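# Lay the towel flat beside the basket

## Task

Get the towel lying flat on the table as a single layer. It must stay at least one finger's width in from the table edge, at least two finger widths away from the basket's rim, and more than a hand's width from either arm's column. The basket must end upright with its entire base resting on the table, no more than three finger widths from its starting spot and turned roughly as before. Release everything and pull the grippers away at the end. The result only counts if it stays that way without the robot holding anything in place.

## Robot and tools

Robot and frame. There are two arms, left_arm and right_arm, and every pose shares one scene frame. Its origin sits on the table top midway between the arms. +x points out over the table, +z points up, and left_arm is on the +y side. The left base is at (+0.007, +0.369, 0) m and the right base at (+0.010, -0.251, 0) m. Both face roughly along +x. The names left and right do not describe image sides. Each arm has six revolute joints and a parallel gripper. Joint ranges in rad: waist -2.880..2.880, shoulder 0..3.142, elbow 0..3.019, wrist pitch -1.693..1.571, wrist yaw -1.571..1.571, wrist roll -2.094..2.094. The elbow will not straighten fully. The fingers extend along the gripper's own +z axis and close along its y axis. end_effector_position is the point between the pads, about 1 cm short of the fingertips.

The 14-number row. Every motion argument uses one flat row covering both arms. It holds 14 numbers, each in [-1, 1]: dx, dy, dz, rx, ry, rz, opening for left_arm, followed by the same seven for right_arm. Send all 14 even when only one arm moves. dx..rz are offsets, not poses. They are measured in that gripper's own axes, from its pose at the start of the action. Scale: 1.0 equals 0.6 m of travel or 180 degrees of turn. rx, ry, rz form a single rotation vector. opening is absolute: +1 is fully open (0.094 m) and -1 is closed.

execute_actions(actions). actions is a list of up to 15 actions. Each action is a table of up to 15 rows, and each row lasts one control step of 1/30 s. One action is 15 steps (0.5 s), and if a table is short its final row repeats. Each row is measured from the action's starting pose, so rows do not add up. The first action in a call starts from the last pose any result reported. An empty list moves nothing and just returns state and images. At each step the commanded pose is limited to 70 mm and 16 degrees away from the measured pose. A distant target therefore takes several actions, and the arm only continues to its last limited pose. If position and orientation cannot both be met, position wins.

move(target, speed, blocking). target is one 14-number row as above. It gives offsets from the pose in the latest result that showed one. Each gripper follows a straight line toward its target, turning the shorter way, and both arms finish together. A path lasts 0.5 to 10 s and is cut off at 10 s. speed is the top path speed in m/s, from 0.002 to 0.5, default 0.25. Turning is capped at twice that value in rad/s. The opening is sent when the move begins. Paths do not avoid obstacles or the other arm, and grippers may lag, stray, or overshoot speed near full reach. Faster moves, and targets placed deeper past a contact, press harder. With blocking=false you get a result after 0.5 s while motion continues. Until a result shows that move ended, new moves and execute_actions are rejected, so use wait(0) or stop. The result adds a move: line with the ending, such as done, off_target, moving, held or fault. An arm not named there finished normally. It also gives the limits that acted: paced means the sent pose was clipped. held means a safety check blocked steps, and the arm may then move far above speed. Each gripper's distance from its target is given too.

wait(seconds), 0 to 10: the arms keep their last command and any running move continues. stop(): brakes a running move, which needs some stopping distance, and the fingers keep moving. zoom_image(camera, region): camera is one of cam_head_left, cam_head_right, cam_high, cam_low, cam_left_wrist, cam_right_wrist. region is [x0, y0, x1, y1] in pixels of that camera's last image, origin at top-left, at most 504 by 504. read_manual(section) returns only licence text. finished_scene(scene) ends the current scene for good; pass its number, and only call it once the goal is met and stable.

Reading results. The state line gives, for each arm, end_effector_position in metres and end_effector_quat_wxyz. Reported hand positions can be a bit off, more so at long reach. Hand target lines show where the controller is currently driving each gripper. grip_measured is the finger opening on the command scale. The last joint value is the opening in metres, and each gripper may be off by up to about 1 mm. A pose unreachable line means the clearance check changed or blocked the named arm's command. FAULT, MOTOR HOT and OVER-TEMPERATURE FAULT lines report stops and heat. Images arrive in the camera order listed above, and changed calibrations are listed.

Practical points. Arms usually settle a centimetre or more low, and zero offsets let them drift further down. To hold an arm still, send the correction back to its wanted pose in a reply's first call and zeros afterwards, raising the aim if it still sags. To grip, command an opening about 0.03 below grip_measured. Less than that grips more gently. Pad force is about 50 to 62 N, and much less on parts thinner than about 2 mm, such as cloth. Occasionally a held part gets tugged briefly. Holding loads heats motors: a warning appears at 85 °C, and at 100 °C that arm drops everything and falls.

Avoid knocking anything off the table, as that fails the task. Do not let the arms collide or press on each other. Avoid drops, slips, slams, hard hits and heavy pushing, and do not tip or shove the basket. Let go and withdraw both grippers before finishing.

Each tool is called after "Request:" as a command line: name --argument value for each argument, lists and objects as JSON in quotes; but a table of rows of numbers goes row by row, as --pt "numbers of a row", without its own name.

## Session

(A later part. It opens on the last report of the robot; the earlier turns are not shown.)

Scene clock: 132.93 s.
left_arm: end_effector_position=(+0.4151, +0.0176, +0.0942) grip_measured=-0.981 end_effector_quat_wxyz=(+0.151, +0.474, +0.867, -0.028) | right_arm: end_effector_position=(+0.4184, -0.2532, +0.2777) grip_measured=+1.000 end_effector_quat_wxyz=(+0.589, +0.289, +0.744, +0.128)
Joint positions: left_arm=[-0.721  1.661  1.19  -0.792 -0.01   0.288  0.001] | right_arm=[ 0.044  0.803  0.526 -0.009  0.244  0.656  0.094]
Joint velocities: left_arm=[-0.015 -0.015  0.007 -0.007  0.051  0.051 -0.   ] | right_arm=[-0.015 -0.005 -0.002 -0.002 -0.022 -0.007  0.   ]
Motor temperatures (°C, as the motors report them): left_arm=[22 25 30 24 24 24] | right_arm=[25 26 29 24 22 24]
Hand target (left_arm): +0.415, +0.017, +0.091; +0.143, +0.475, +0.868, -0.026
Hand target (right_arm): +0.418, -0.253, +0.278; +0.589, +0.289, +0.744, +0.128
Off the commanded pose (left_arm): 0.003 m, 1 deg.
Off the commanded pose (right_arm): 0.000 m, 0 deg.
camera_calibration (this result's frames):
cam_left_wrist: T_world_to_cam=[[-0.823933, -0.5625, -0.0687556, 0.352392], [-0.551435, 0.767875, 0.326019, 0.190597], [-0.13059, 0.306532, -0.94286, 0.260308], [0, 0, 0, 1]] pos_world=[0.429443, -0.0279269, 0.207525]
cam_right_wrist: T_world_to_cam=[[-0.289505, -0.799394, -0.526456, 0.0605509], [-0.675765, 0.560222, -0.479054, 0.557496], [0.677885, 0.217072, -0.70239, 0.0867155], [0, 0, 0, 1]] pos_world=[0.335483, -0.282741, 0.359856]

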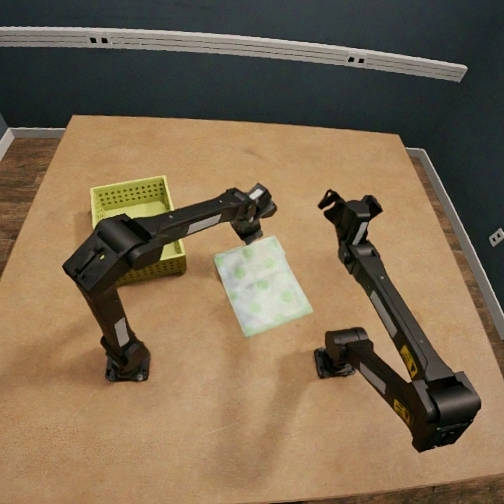

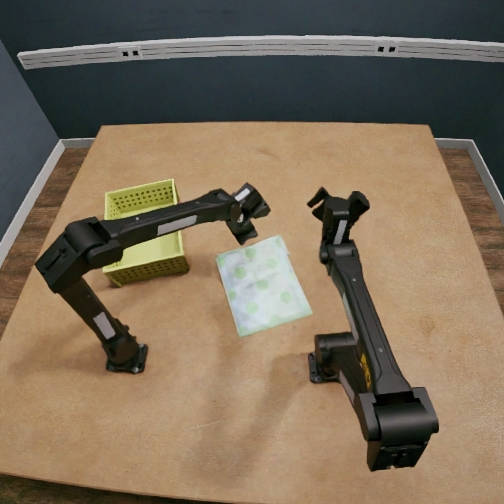

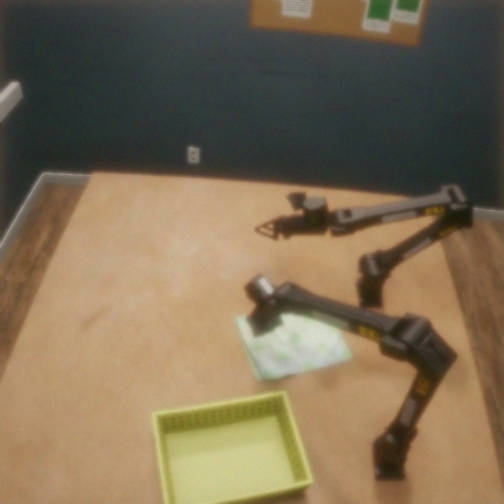

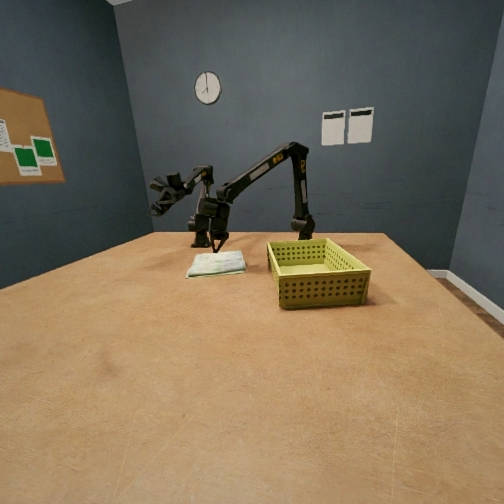

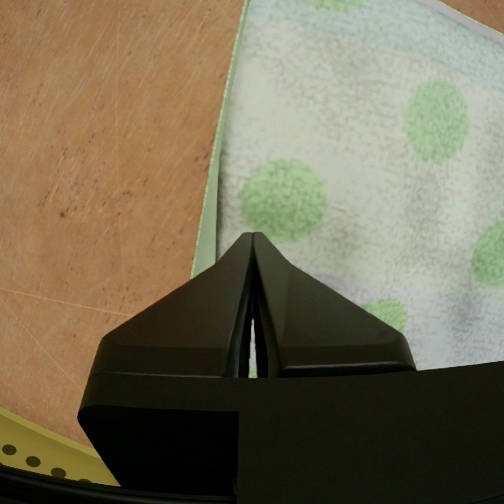

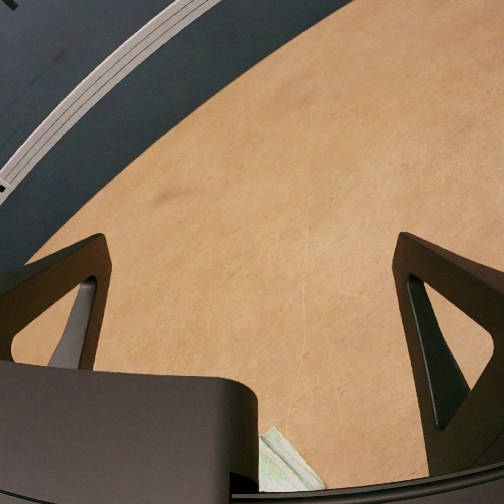

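Request:
move --target '[0.087,-0.352,0.043,0,0,0,-1,0,0,0,0,0,0,1]'

Request:
move --target '[0.015,-0.005,0.055,0,0,0,-1,0,0,0,0,0,0,1]' --speed 0.06

Request:
move --target '[-0.30,0.423,0.19,0,0,0,-1,0,0,0,0,0,0,1]' --speed 0.08

Scene clock: 145.53 s.
left_arm: end_effector_position=(+0.2186, -0.0631, +0.0437) grip_measured=-0.981 end_effector_quat_wxyz=(+0.152, +0.484, +0.861, -0.028) | right_arm: end_effector_position=(+0.4184, -0.2532, +0.2777) grip_measured=+1.000 end_effector_quat_wxyz=(+0.589, +0.289, +0.744, +0.128)
Joint positions: left_arm=[-1.172  1.615  0.978 -0.654 -0.139 -0.122  0.001] | right_arm=[ 0.044  0.803  0.526 -0.009  0.244  0.656  0.094]
Joint velocities: left_arm=[-0.005 -0.015  0.017  0.012  0.037  0.022 -0.   ] | right_arm=[-0.024 -0.005 -0.002  0.002 -0.037  0.007  0.   ]
Motor temperatures (°C, as the motors report them): left_arm=[22 25 31 24 24 24] | right_arm=[25 26 29 24 22 24]
Hand target (left_arm): +0.220, -0.061, +0.037; +0.153, +0.474, +0.867, -0.027
Hand target (right_arm): +0.418, -0.253, +0.278; +0.589, +0.289, +0.744, +0.128
Off the commanded pose (left_arm): 0.009 m, 1 deg.
Off the commanded pose (right_arm): 0.000 m, 0 deg.
move: done
camera_calibration (this result's frames):
cam_left_wrist: T_world_to_cam=[[-0.836095, -0.54372, -0.0728906, 0.145724], [-0.535419, 0.779861, 0.324257, 0.15799], [-0.119461, 0.310137, -0.943156, 0.209618], [0, 0, 0, 1]] pos_world=[0.231472, -0.108987, 0.157095]
cam_right_wrist: T_world_to_cam=[[-0.289505, -0.799394, -0.526456, 0.0605509], [-0.675765, 0.560222, -0.479054, 0.557496], [0.677885, 0.217072, -0.70239, 0.0867155], [0, 0, 0, 1]] pos_world=[0.335483, -0.282741, 0.359856]

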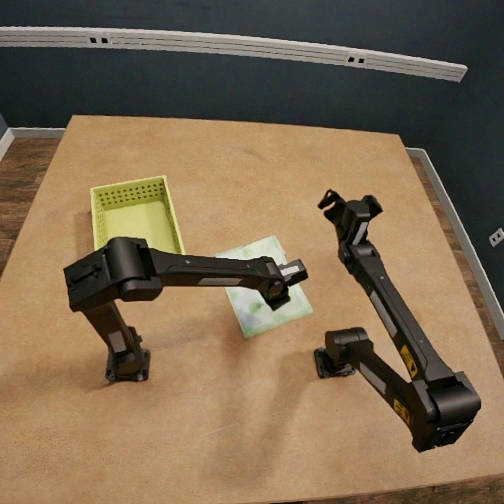

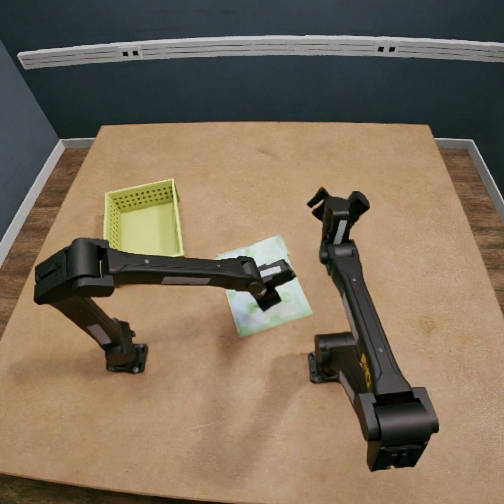

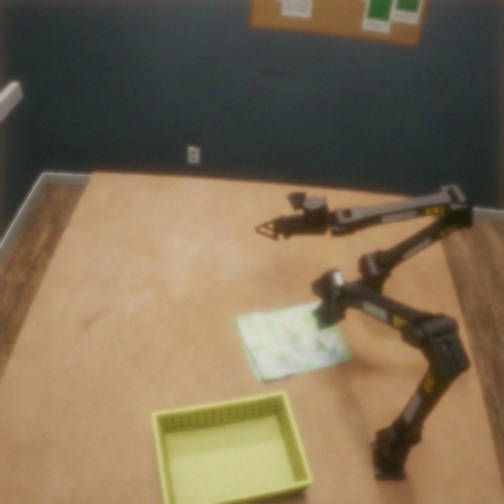

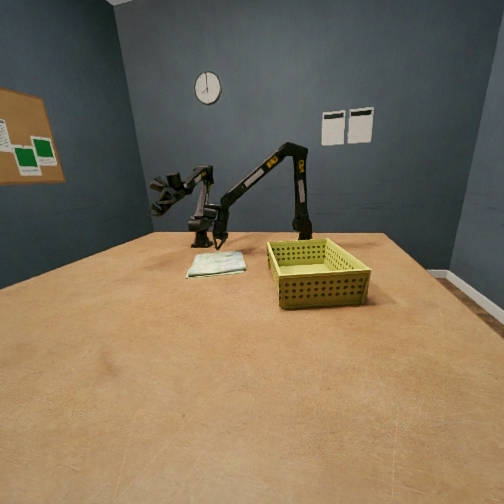

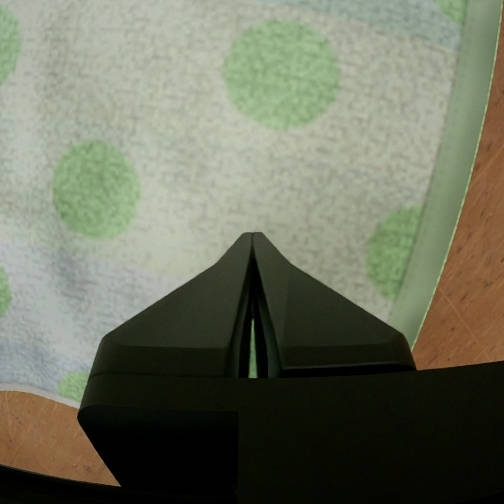

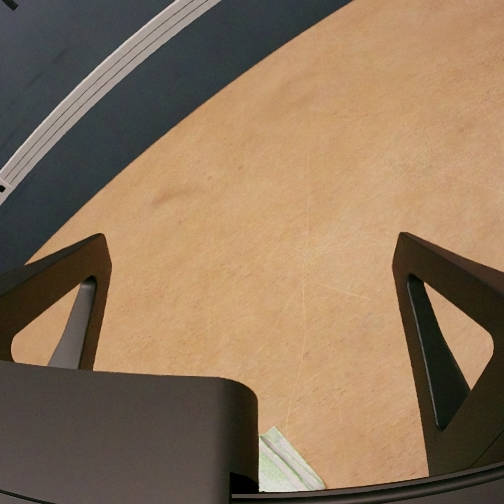

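Scene clock: 146.47 s.
left_arm: end_effector_position=(+0.2194, -0.0648, +0.0194) grip_measured=-0.981 end_effector_quat_wxyz=(+0.155, +0.483, +0.861, -0.030) | right_arm: end_effector_position=(+0.4184, -0.2532, +0.2777) grip_measured=+1.000 end_effector_quat_wxyz=(+0.589, +0.289, +0.744, +0.128)
Joint positions: left_arm=[-1.172  1.66   0.953 -0.578 -0.139 -0.122  0.001] | right_arm=[ 0.044  0.803  0.526 -0.009  0.244  0.656  0.094]
Joint velocities: left_arm=[-0.015 -0.005  0.007  0.017 -0.007 -0.007 -0.   ] | right_arm=[-0.015 -0.005 -0.012  0.007 -0.051  0.051  0.   ]
Motor temperatures (°C, as the motors report them): left_arm=[22 25 30 24 24 24] | right_arm=[25 26 29 24 22 24]
Hand target (left_arm): +0.219, -0.063, +0.010; +0.152, +0.484, +0.861, -0.028
Hand target (right_arm): +0.418, -0.253, +0.278; +0.589, +0.289, +0.744, +0.128
Off the commanded pose (left_arm): 0.010 m, 0 deg.
Off the commanded pose (right_arm): 0.000 m, 0 deg.
move: done
camera_calibration (this result's frames):
cam_left_wrist: T_world_to_cam=[[-0.835899, -0.544176, -0.0717242, 0.143541], [-0.536289, 0.781887, 0.317879, 0.168048], [-0.116902, 0.304179, -0.945415, 0.186387], [0, 0, 0, 1]] pos_world=[0.231897, -0.109978, 0.13309]
cam_right_wrist: T_world_to_cam=[[-0.289505, -0.799394, -0.526456, 0.0605509], [-0.675765, 0.560222, -0.479054, 0.557496], [0.677885, 0.217072, -0.70239, 0.0867155], [0, 0, 0, 1]] pos_world=[0.335483, -0.282741, 0.359856]

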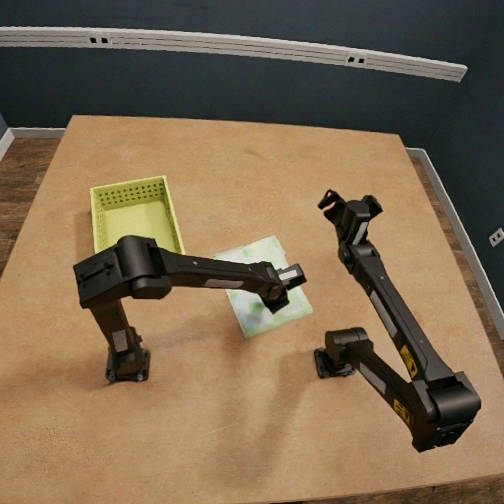

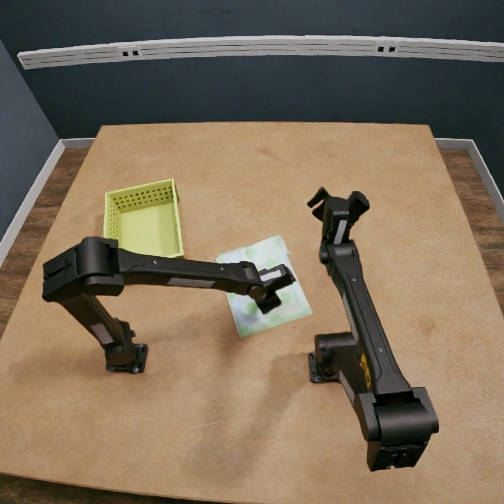

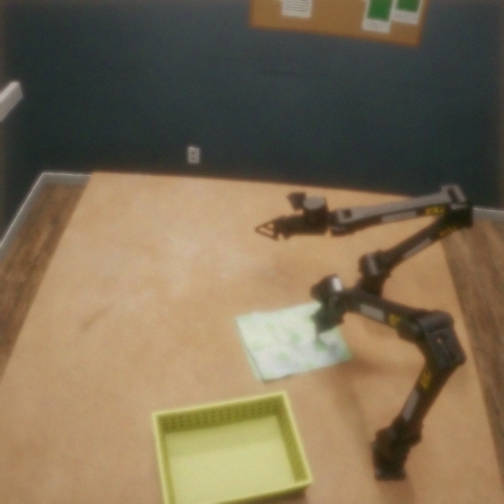

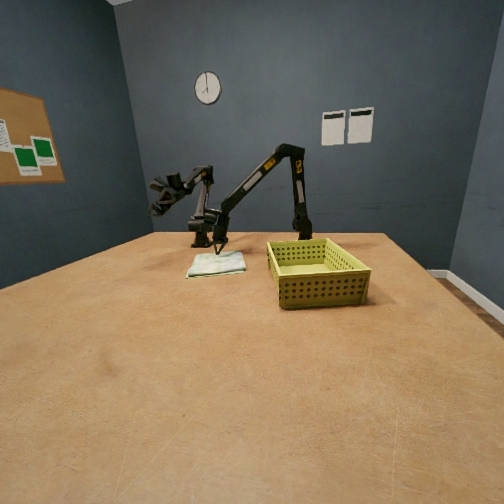

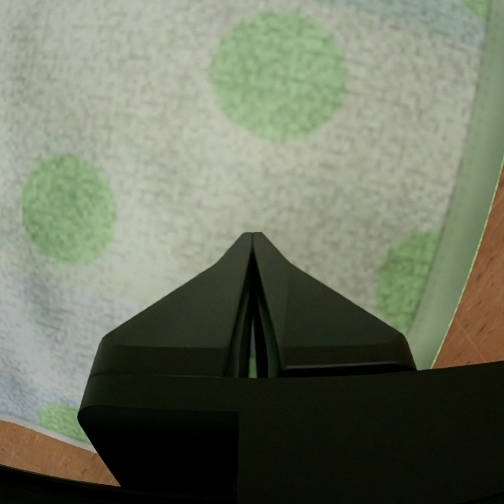

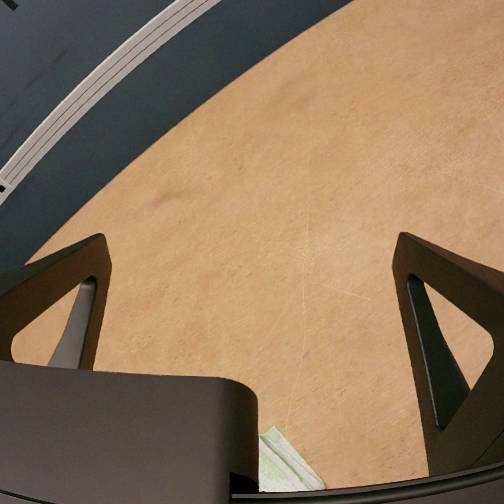

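Scene clock: 150.97 s.
left_arm: end_effector_position=(+0.5369, -0.1062, +0.0102) grip_measured=-0.981 end_effector_quat_wxyz=(+0.173, +0.480, +0.859, -0.037) | right_arm: end_effector_position=(+0.4184, -0.2532, +0.2777) grip_measured=+1.000 end_effector_quat_wxyz=(+0.589, +0.289, +0.744, +0.128)
Joint positions: left_arm=[-0.739  2.145  1.682 -0.752 -0.004  0.287  0.001] | right_arm=[ 0.044  0.803  0.526 -0.009  0.244  0.656  0.094]
Joint velocities: left_arm=[-0.005  0.005  0.002  0.002 -0.051 -0.051 -0.001] | right_arm=[-0.015 -0.015 -0.002 -0.002 -0.051 -0.022  0.   ]
Motor temperatures (°C, as the motors report them): left_arm=[22 25 31 24 24 24] | right_arm=[25 26 29 24 22 24]
Hand target (left_arm): +0.545, -0.100, -0.014; +0.154, +0.483, +0.861, -0.031
Hand target (right_arm): +0.418, -0.253, +0.278; +0.589, +0.289, +0.744, +0.128
Off the commanded pose (left_arm): 0.024 m, 2 deg.
Off the commanded pose (right_arm): 0.000 m, 0 deg.
move: off_target (left_arm)
camera_calibration (this result's frames):
cam_left_wrist: T_world_to_cam=[[-0.832272, -0.549248, -0.0751686, 0.383299], [-0.546136, 0.789061, 0.281279, 0.380042], [-0.0951791, 0.275153, -0.956678, 0.212765], [0, 0, 0, 1]] pos_world=[0.546814, -0.147893, 0.125462]
cam_right_wrist: T_world_to_cam=[[-0.289505, -0.799394, -0.526456, 0.0605509], [-0.675765, 0.560222, -0.479054, 0.557496], [0.677885, 0.217072, -0.70239, 0.0867155], [0, 0, 0, 1]] pos_world=[0.335483, -0.282741, 0.359856]

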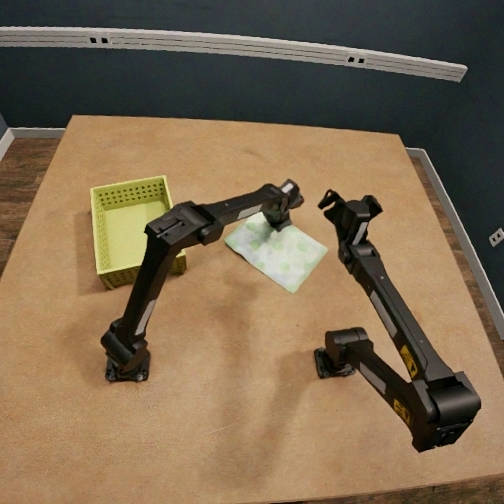

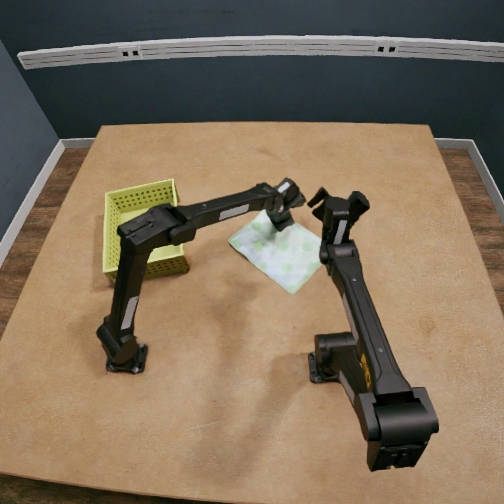

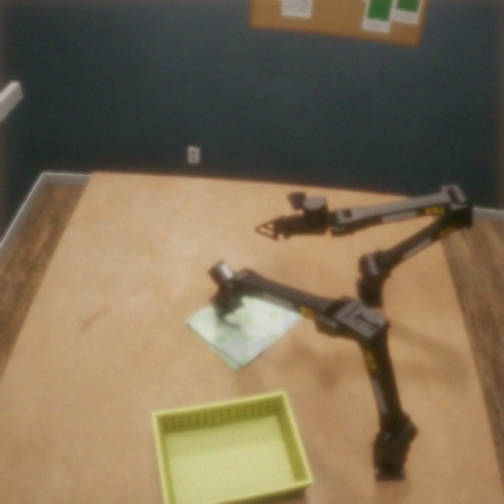

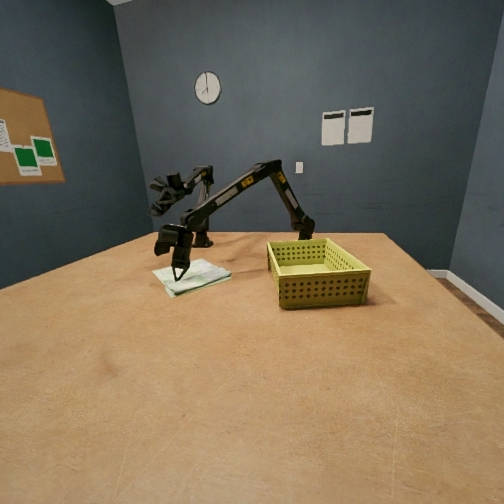

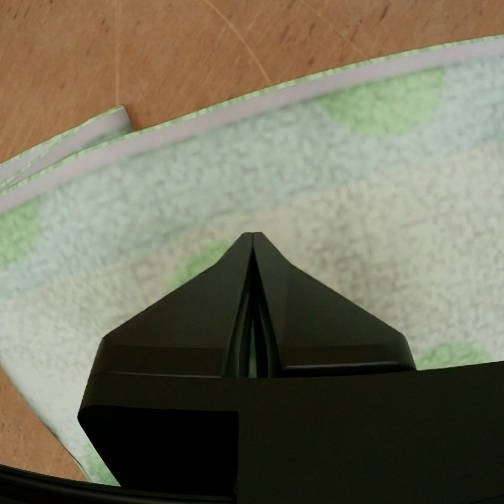

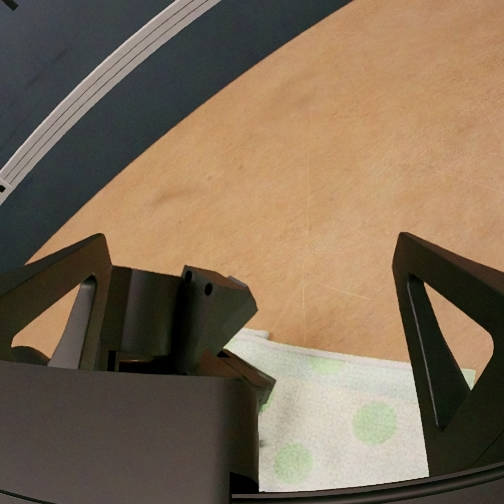

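It rotated. Lift away to see.

Request:
move --target '[0.25,-0.2,-0.3,0,0,0,1,0,0,0,0,0,0,1]'

Scene clock: 154.20 s.
left_arm: end_effector_position=(+0.3254, -0.0119, +0.1301) grip_measured=+1.000 end_effector_quat_wxyz=(+0.191, +0.483, +0.854, -0.043) | right_arm: end_effector_position=(+0.4184, -0.2532, +0.2777) grip_measured=+1.000 end_effector_quat_wxyz=(+0.589, +0.289, +0.744, +0.128)
Joint positions: left_arm=[-0.902  1.479  1.057 -0.759 -0.06   0.146  0.094] | right_arm=[ 0.044  0.803  0.526 -0.009  0.244  0.656  0.094]
Joint velocities: left_arm=[ 0.005  0.005  0.002 -0.007  0.022 -0.037  0.   ] | right_arm=[-0.015  0.005  0.002 -0.002 -0.037  0.037  0.   ]
Motor temperatures (°C, as the motors report them): left_arm=[22 25 31 24 24 24] | right_arm=[25 26 29 24 22 24]
Hand target (left_arm): +0.318, -0.008, +0.118; +0.174, +0.480, +0.859, -0.037
Hand target (right_arm): +0.418, -0.253, +0.278; +0.589, +0.289, +0.744, +0.128
Off the commanded pose (left_arm): 0.016 m, 2 deg.
Off the commanded pose (right_arm): 0.000 m, 0 deg.
move: off_target (left_arm)
camera_calibration (this result's frames):
cam_left_wrist: T_world_to_cam=[[-0.836369, -0.541872, -0.0828328, 0.270561], [-0.544178, 0.802555, 0.24449, 0.160722], [-0.0660047, 0.24956, -0.966107, 0.272819], [0, 0, 0, 1]] pos_world=[0.331757, -0.0504634, 0.246689]
cam_right_wrist: T_world_to_cam=[[-0.289505, -0.799394, -0.526456, 0.0605509], [-0.675765, 0.560222, -0.479054, 0.557496], [0.677885, 0.217072, -0.70239, 0.0867155], [0, 0, 0, 1]] pos_world=[0.335483, -0.282741, 0.359856]

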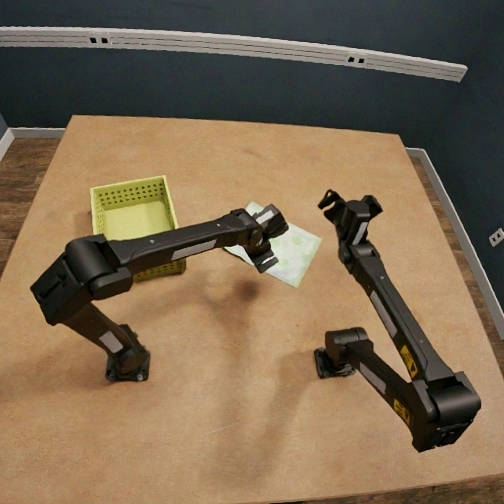

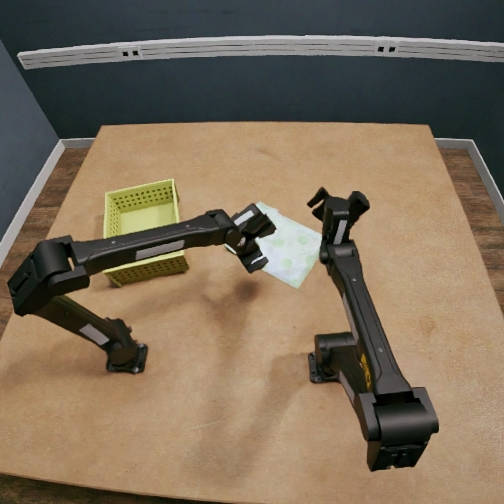

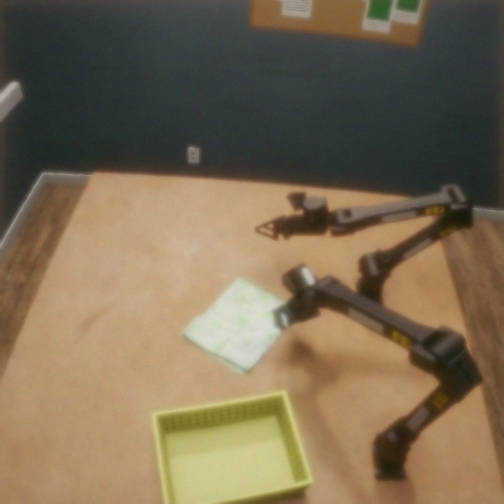

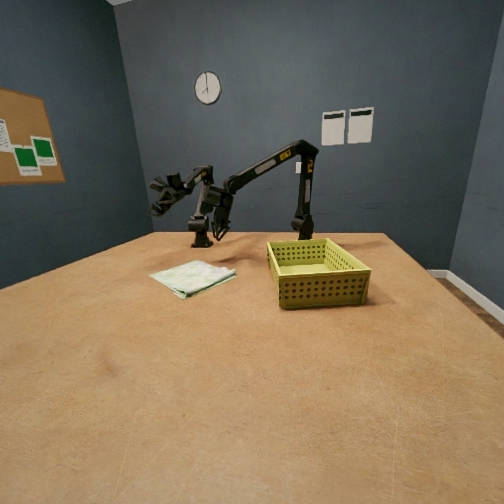

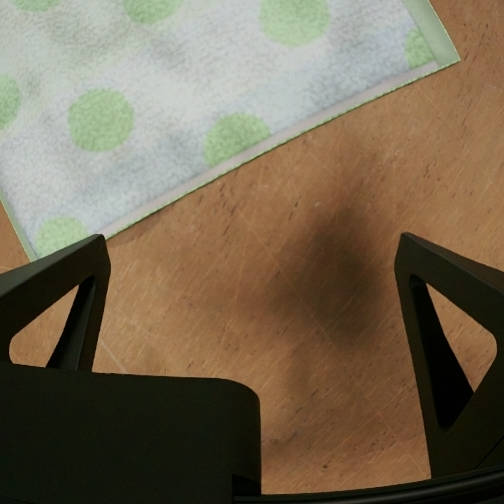

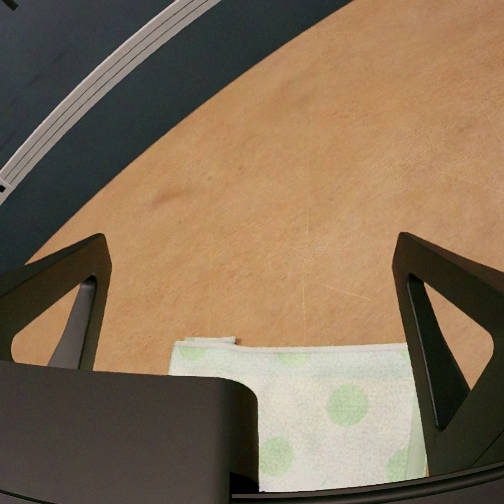

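Request:
move --target '[0,0,-0.1,0,0,-0.145,-0.6,0.36,-0.07,0.04,0,0.33,0,-1]'

Request:
move --target '[0,0.45,0,0.3,0,0,-0.6,0,0,0,0,0,0,-1]'

Scene clock: 176.80 s.
left_arm: end_effector_position=(+0.3051, +0.0135, +0.1656) grip_measured=-0.598 end_effector_quat_wxyz=(+0.164, +0.285, +0.941, -0.076) | right_arm: end_effector_position=(+0.3810, -0.1632, +0.0625) grip_measured=-0.986 end_effector_quat_wxyz=(+0.128, +0.191, +0.941, +0.250)
Joint positions: left_arm=[-0.902  1.375  1.057 -0.894 -0.06  -0.298  0.019] | right_arm=[-0.002  1.301  0.628 -0.498 -0.415  0.538  0.001]
Joint velocities: left_arm=[-0.005  0.005  0.007  0.007  0.037  0.051 -0.   ] | right_arm=[-0.015 -0.015 -0.002 -0.007  0.007  0.051  0.001]
Motor temperatures (°C, as the motors report them): left_arm=[22 25 31 24 24 24] | right_arm=[25 26 30 24 22 24]
Hand target (left_arm): +0.309, +0.004, +0.185; +0.176, +0.278, +0.941, -0.086
Hand target (right_arm): +0.399, -0.164, +0.080; +0.144, +0.184, +0.939, +0.255
Off the commanded pose (left_arm): 0.022 m, 2 deg.
Off the commanded pose (right_arm): 0.023 m, 2 deg.
move: off_target (left_arm, right_arm)
camera_calibration (this result's frames):
cam_left_wrist: T_world_to_cam=[[-0.549107, -0.832264, 0.076279, 0.160184], [-0.793721, 0.547894, 0.264234, 0.196899], [-0.261705, 0.0845485, -0.961437, 0.360658], [0, 0, 0, 1]] pos_world=[0.338627, -0.00505738, 0.282504]
cam_right_wrist: T_world_to_cam=[[-0.298203, -0.808258, -0.507734, 0.00909306], [-0.916834, 0.0945872, 0.387903, 0.340443], [-0.265501, 0.581182, -0.769244, 0.364357], [0, 0, 0, 1]] pos_world=[0.411578, -0.23661, 0.152838]

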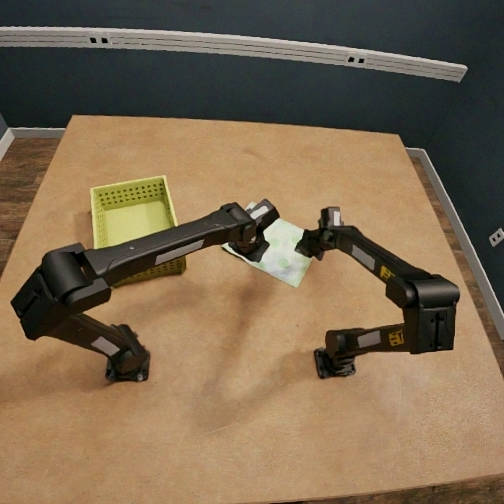

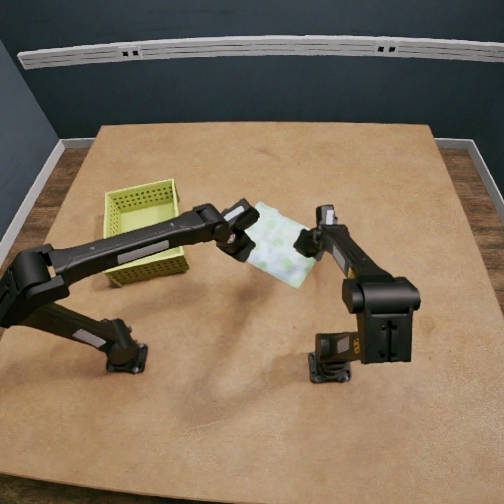

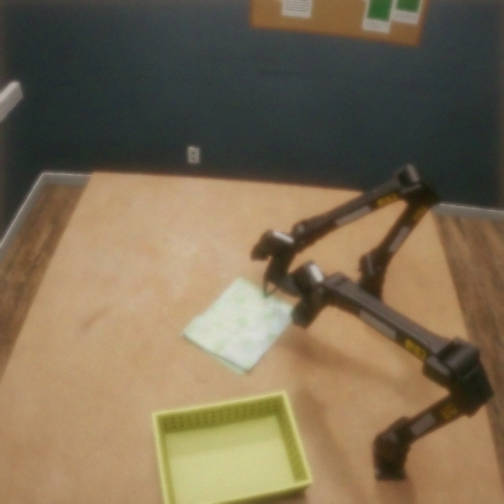

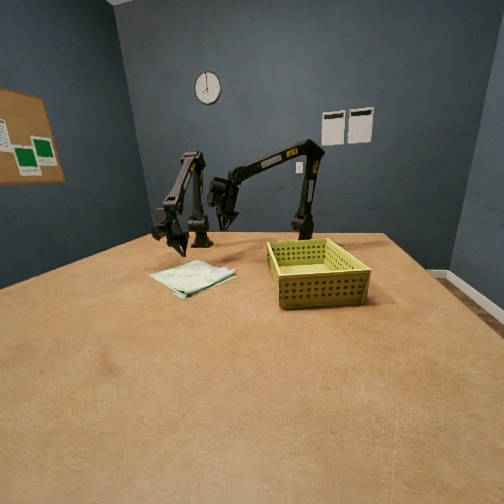

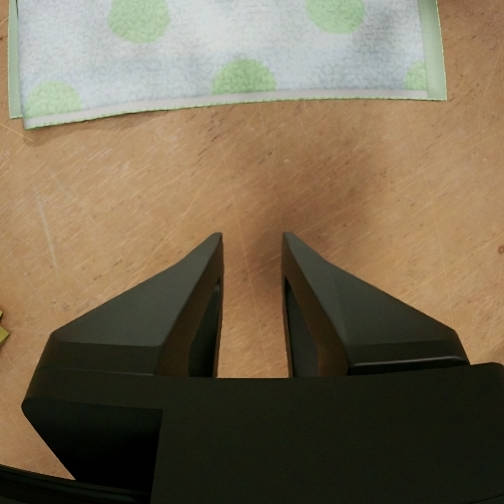

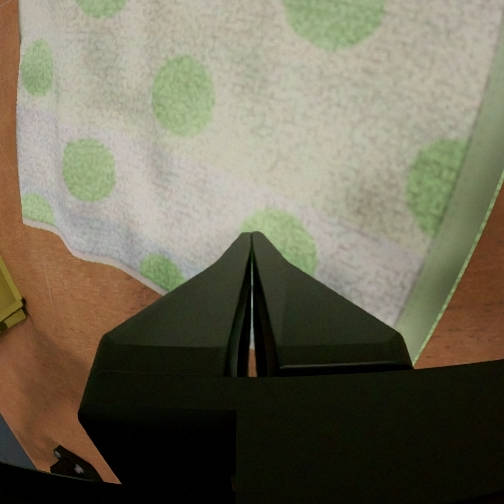

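Scene clock: 179.43 s.
left_arm: end_effector_position=(+0.4408, +0.2354, +0.1442) grip_measured=-0.599 end_effector_quat_wxyz=(+0.008, +0.320, +0.805, -0.499) | right_arm: end_effector_position=(+0.3810, -0.1632, +0.0625) grip_measured=-0.986 end_effector_quat_wxyz=(+0.128, +0.191, +0.941, +0.250)
Joint positions: left_arm=[ 0.005  1.847  1.346 -1.632  0.936  1.059  0.019] | right_arm=[-0.002  1.301  0.628 -0.498 -0.415  0.538  0.001]
Joint velocities: left_arm=[-0.015 -0.005  0.002 -0.012  0.022 -0.051 -0.   ] | right_arm=[ 0.005  0.005 -0.012  0.007 -0.081 -0.022 -0.001]
Motor temperatures (°C, as the motors report them): left_arm=[22 25 31 24 24 24] | right_arm=[25 26 30 24 22 24]
Hand target (left_arm): +0.452, +0.236, +0.148; +0.016, +0.328, +0.802, -0.498
Hand target (right_arm): +0.381, -0.163, +0.062; +0.128, +0.191, +0.941, +0.250
Off the commanded pose (left_arm): 0.018 m, 1 deg.
Off the commanded pose (right_arm): 0.000 m, 0 deg.
move: off_target (left_arm)
camera_calibration (this result's frames):
cam_left_wrist: T_world_to_cam=[[-0.500518, -0.290338, 0.815589, 0.16544], [-0.465677, 0.884477, 0.0290795, -0.00119839], [-0.729812, -0.365246, -0.577901, 0.613743], [0, 0, 0, 1]] pos_world=[0.530165, 0.273261, 0.219786]
cam_right_wrist: T_world_to_cam=[[-0.298203, -0.808258, -0.507734, 0.00909306], [-0.916834, 0.0945872, 0.387903, 0.340443], [-0.265501, 0.581182, -0.769244, 0.364357], [0, 0, 0, 1]] pos_world=[0.411578, -0.23661, 0.152838]

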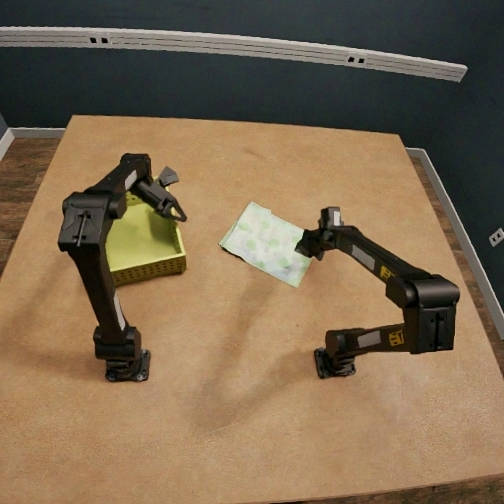

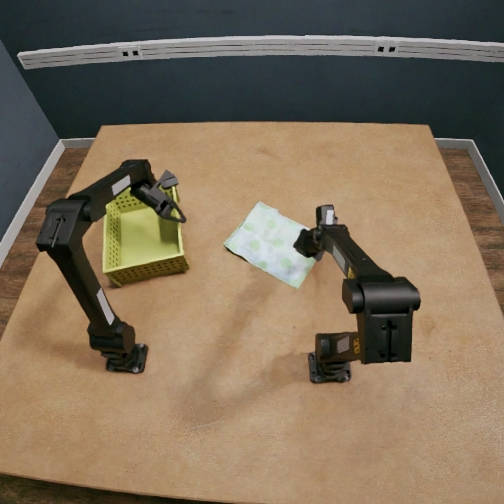

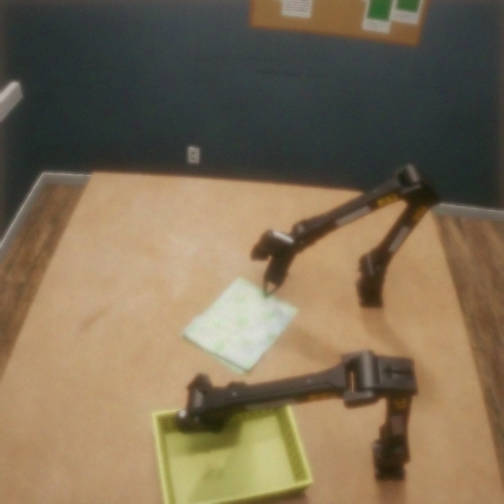

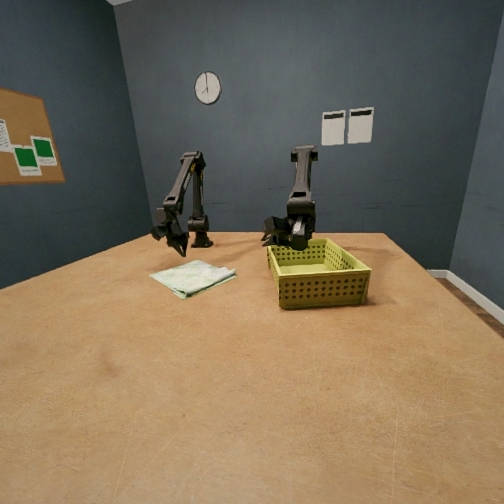

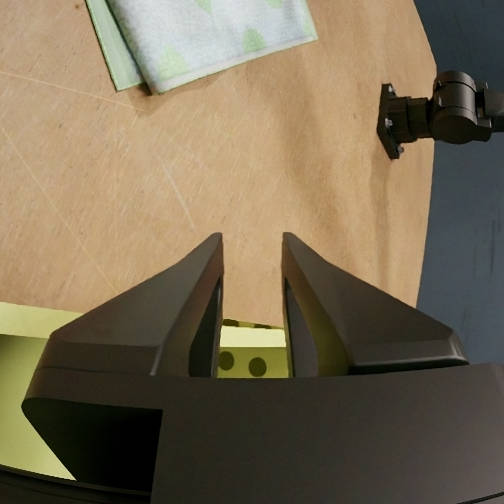

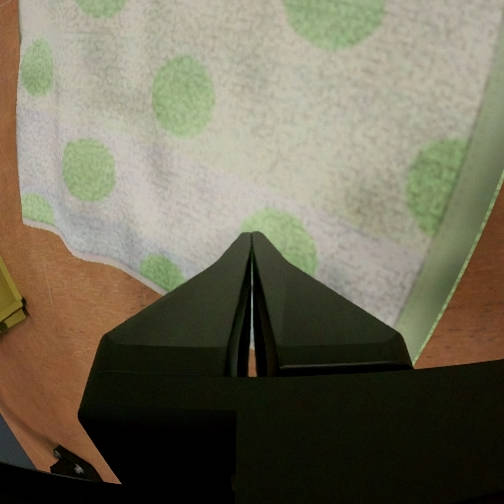

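Request:
move --target '[-0.293,0.2,0.225,0,0,0,-0.6,0.007,0,0.125,0,0,0,-1]' --speed 0.12

Scene clock: 191.23 s.
left_arm: end_effector_position=(+0.6000, +0.0945, +0.1194) grip_measured=-0.599 end_effector_quat_wxyz=(+0.047, +0.326, +0.804, -0.495) | right_arm: end_effector_position=(+0.4017, -0.1324, +0.0061) grip_measured=-0.986 end_effector_quat_wxyz=(+0.130, +0.189, +0.941, +0.251)
Joint positions: left_arm=[-0.212  2.19   1.87  -1.395  1.036  0.648  0.019] | right_arm=[ 0.085  1.501  0.617 -0.248 -0.38   0.622  0.001]
Joint velocities: left_arm=[-0.005 -0.015 -0.012  0.002 -0.007 -0.022 -0.001] | right_arm=[-0.015 -0.005  0.002  0.002  0.11  -0.037 -0.   ]
Motor temperatures (°C, as the motors report them): left_arm=[22 25 32 24 25 24] | right_arm=[25 27 29 24 22 24]
Hand target (left_arm): +0.595, +0.081, +0.055; +0.009, +0.320, +0.806, -0.498
Hand target (right_arm): +0.403, -0.130, -0.000; +0.128, +0.190, +0.941, +0.248
Off the commanded pose (left_arm): 0.083 m, 5 deg; position clipped at the last step of the last action.
Off the commanded pose (right_arm): 0.008 m, 0 deg.
move: off_target (left_arm); limits=paced
camera_calibration (this result's frames):
cam_left_wrist: T_world_to_cam=[[-0.549, -0.289342, 0.784143, 0.257119], [-0.491328, 0.870678, -0.0227198, 0.221155], [-0.676162, -0.397745, -0.620164, 0.640059], [0, 0, 0, 1]] pos_world=[0.682602, 0.136421, 0.200349]
cam_right_wrist: T_world_to_cam=[[-0.293506, -0.808534, -0.510026, 0.00958504], [-0.919153, 0.0920725, 0.382988, 0.378989], [-0.2627, 0.581201, -0.770191, 0.307533], [0, 0, 0, 1]] pos_world=[0.431951, -0.205883, 0.0965993]

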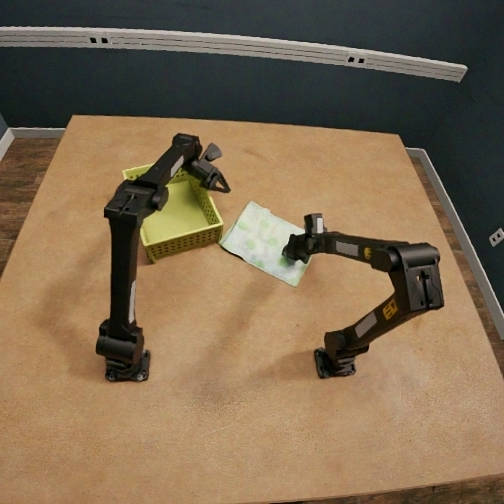

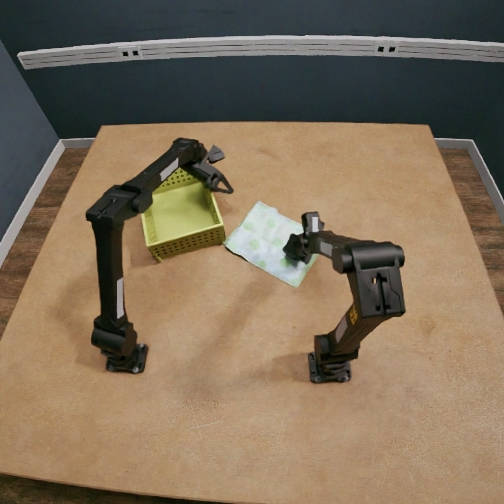

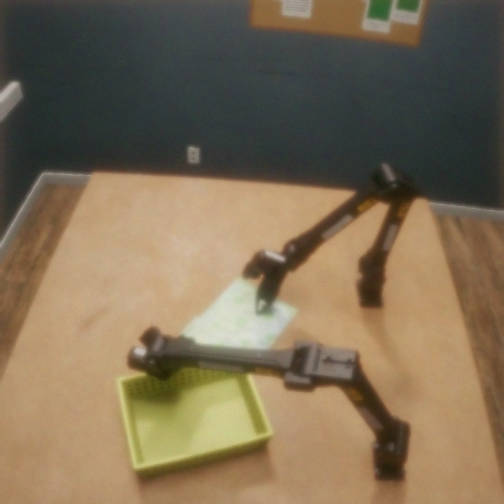

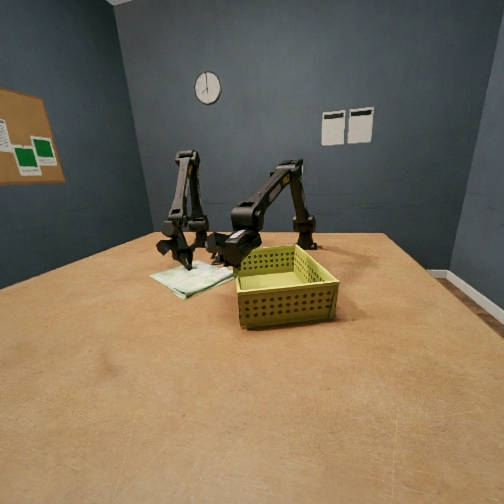

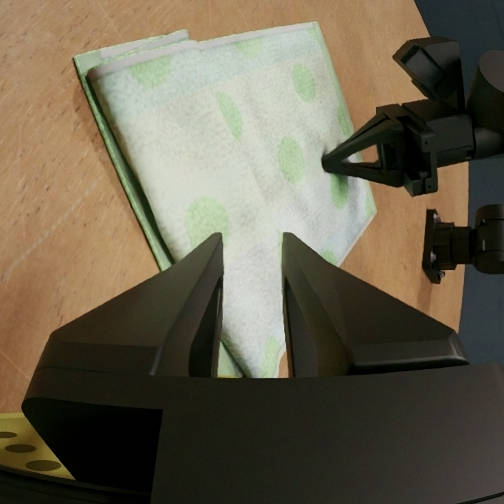

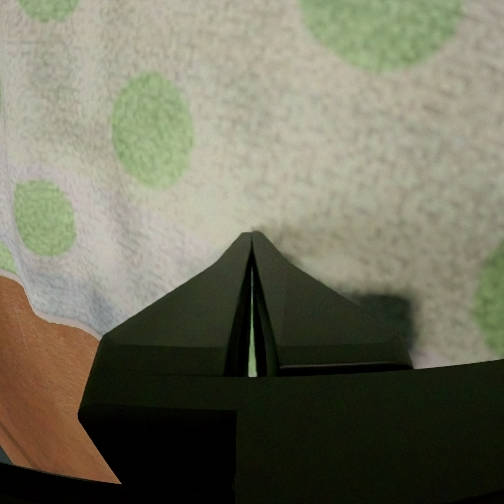

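Request:
move --target '[-0.07,-0.16,-0.1,0,0,0,-0.6,0,0,0.01,0,0,0,-1]' --speed 0.1

Scene clock: 197.10 s.
left_arm: end_effector_position=(+0.5878, +0.0969, +0.2240) grip_measured=-0.599 end_effector_quat_wxyz=(+0.034, +0.318, +0.806, -0.498) | right_arm: end_effector_position=(+0.4017, -0.1324, +0.0061) grip_measured=-0.986 end_effector_quat_wxyz=(+0.130, +0.189, +0.940, +0.251)
Joint positions: left_arm=[-0.212  2.101  1.996 -1.64   1.037  0.646  0.019] | right_arm=[ 0.085  1.501  0.617 -0.248 -0.38   0.623  0.001]
Joint velocities: left_arm=[-0.005 -0.005  0.002 -0.007  0.007 -0.081  0.   ] | right_arm=[-0.005 -0.005 -0.007 -0.012  0.066 -0.007 -0.001]
Motor temperatures (°C, as the motors report them): left_arm=[22 26 32 24 25 24] | right_arm=[25 27 29 24 22 24]
Hand target (left_arm): +0.594, +0.096, +0.240; +0.048, +0.326, +0.804, -0.495
Hand target (right_arm): +0.404, -0.130, +0.001; +0.130, +0.189, +0.941, +0.251
Off the commanded pose (left_arm): 0.017 m, 2 deg.
Off the commanded pose (right_arm): 0.006 m, 0 deg.
move: off_target (left_arm)
camera_calibration (this result's frames):
cam_left_wrist: T_world_to_cam=[[-0.524094, -0.294006, 0.799303, 0.151591], [-0.492773, 0.870153, -0.00303965, 0.211969], [-0.694622, -0.395468, -0.60092, 0.703942], [0, 0, 0, 1]] pos_world=[0.672875, 0.13851, 0.30249]
cam_right_wrist: T_world_to_cam=[[-0.294189, -0.808214, -0.51014, 0.00990251], [-0.918971, 0.092563, 0.383308, 0.378979], [-0.262575, 0.581569, -0.769956, 0.30753], [0, 0, 0, 1]] pos_world=[0.431933, -0.205926, 0.0965706]

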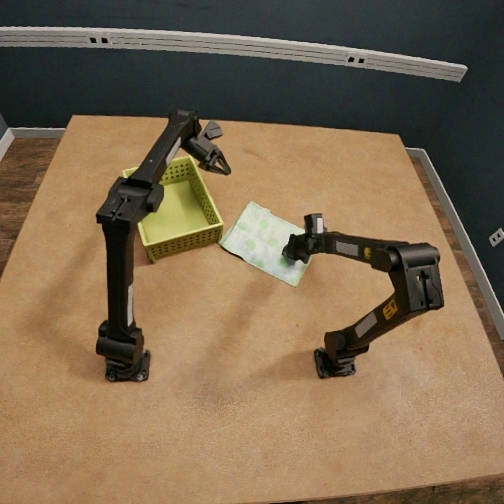

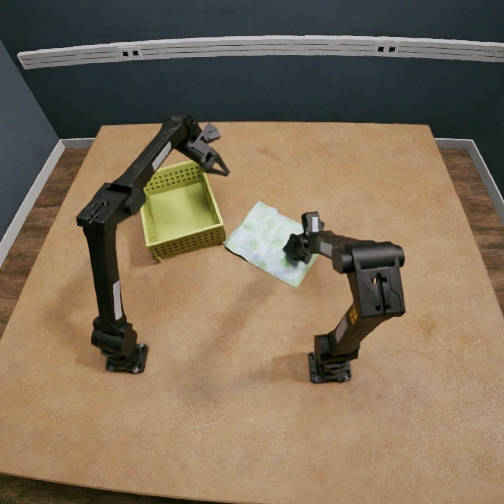

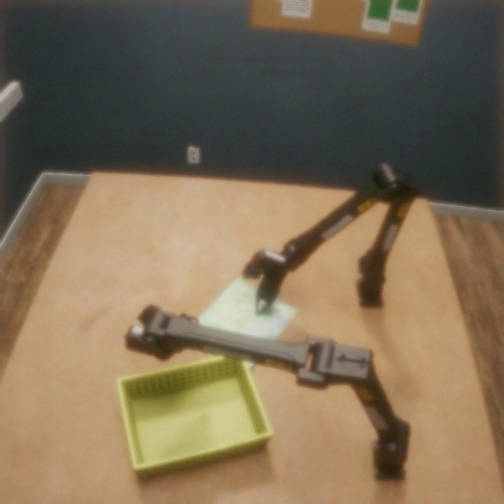

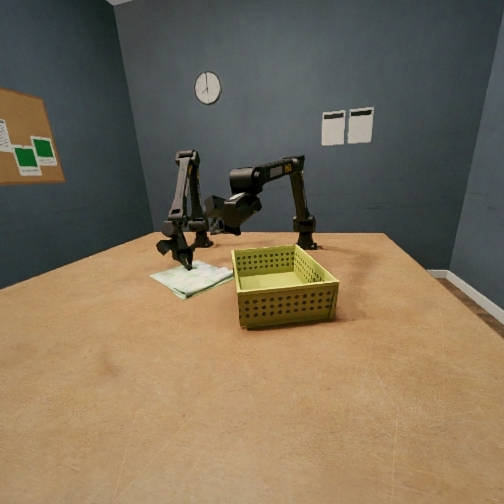

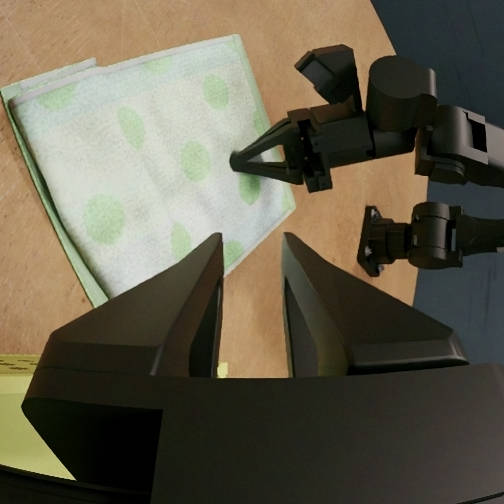

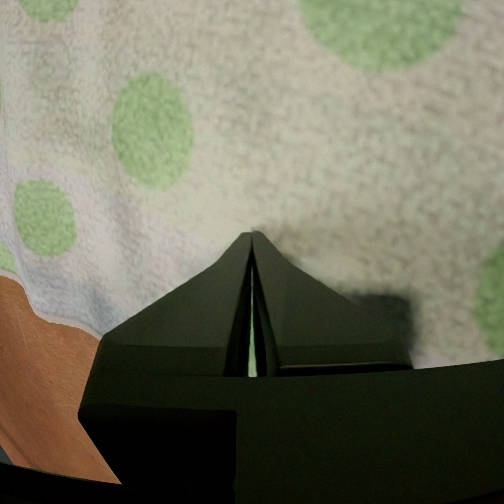

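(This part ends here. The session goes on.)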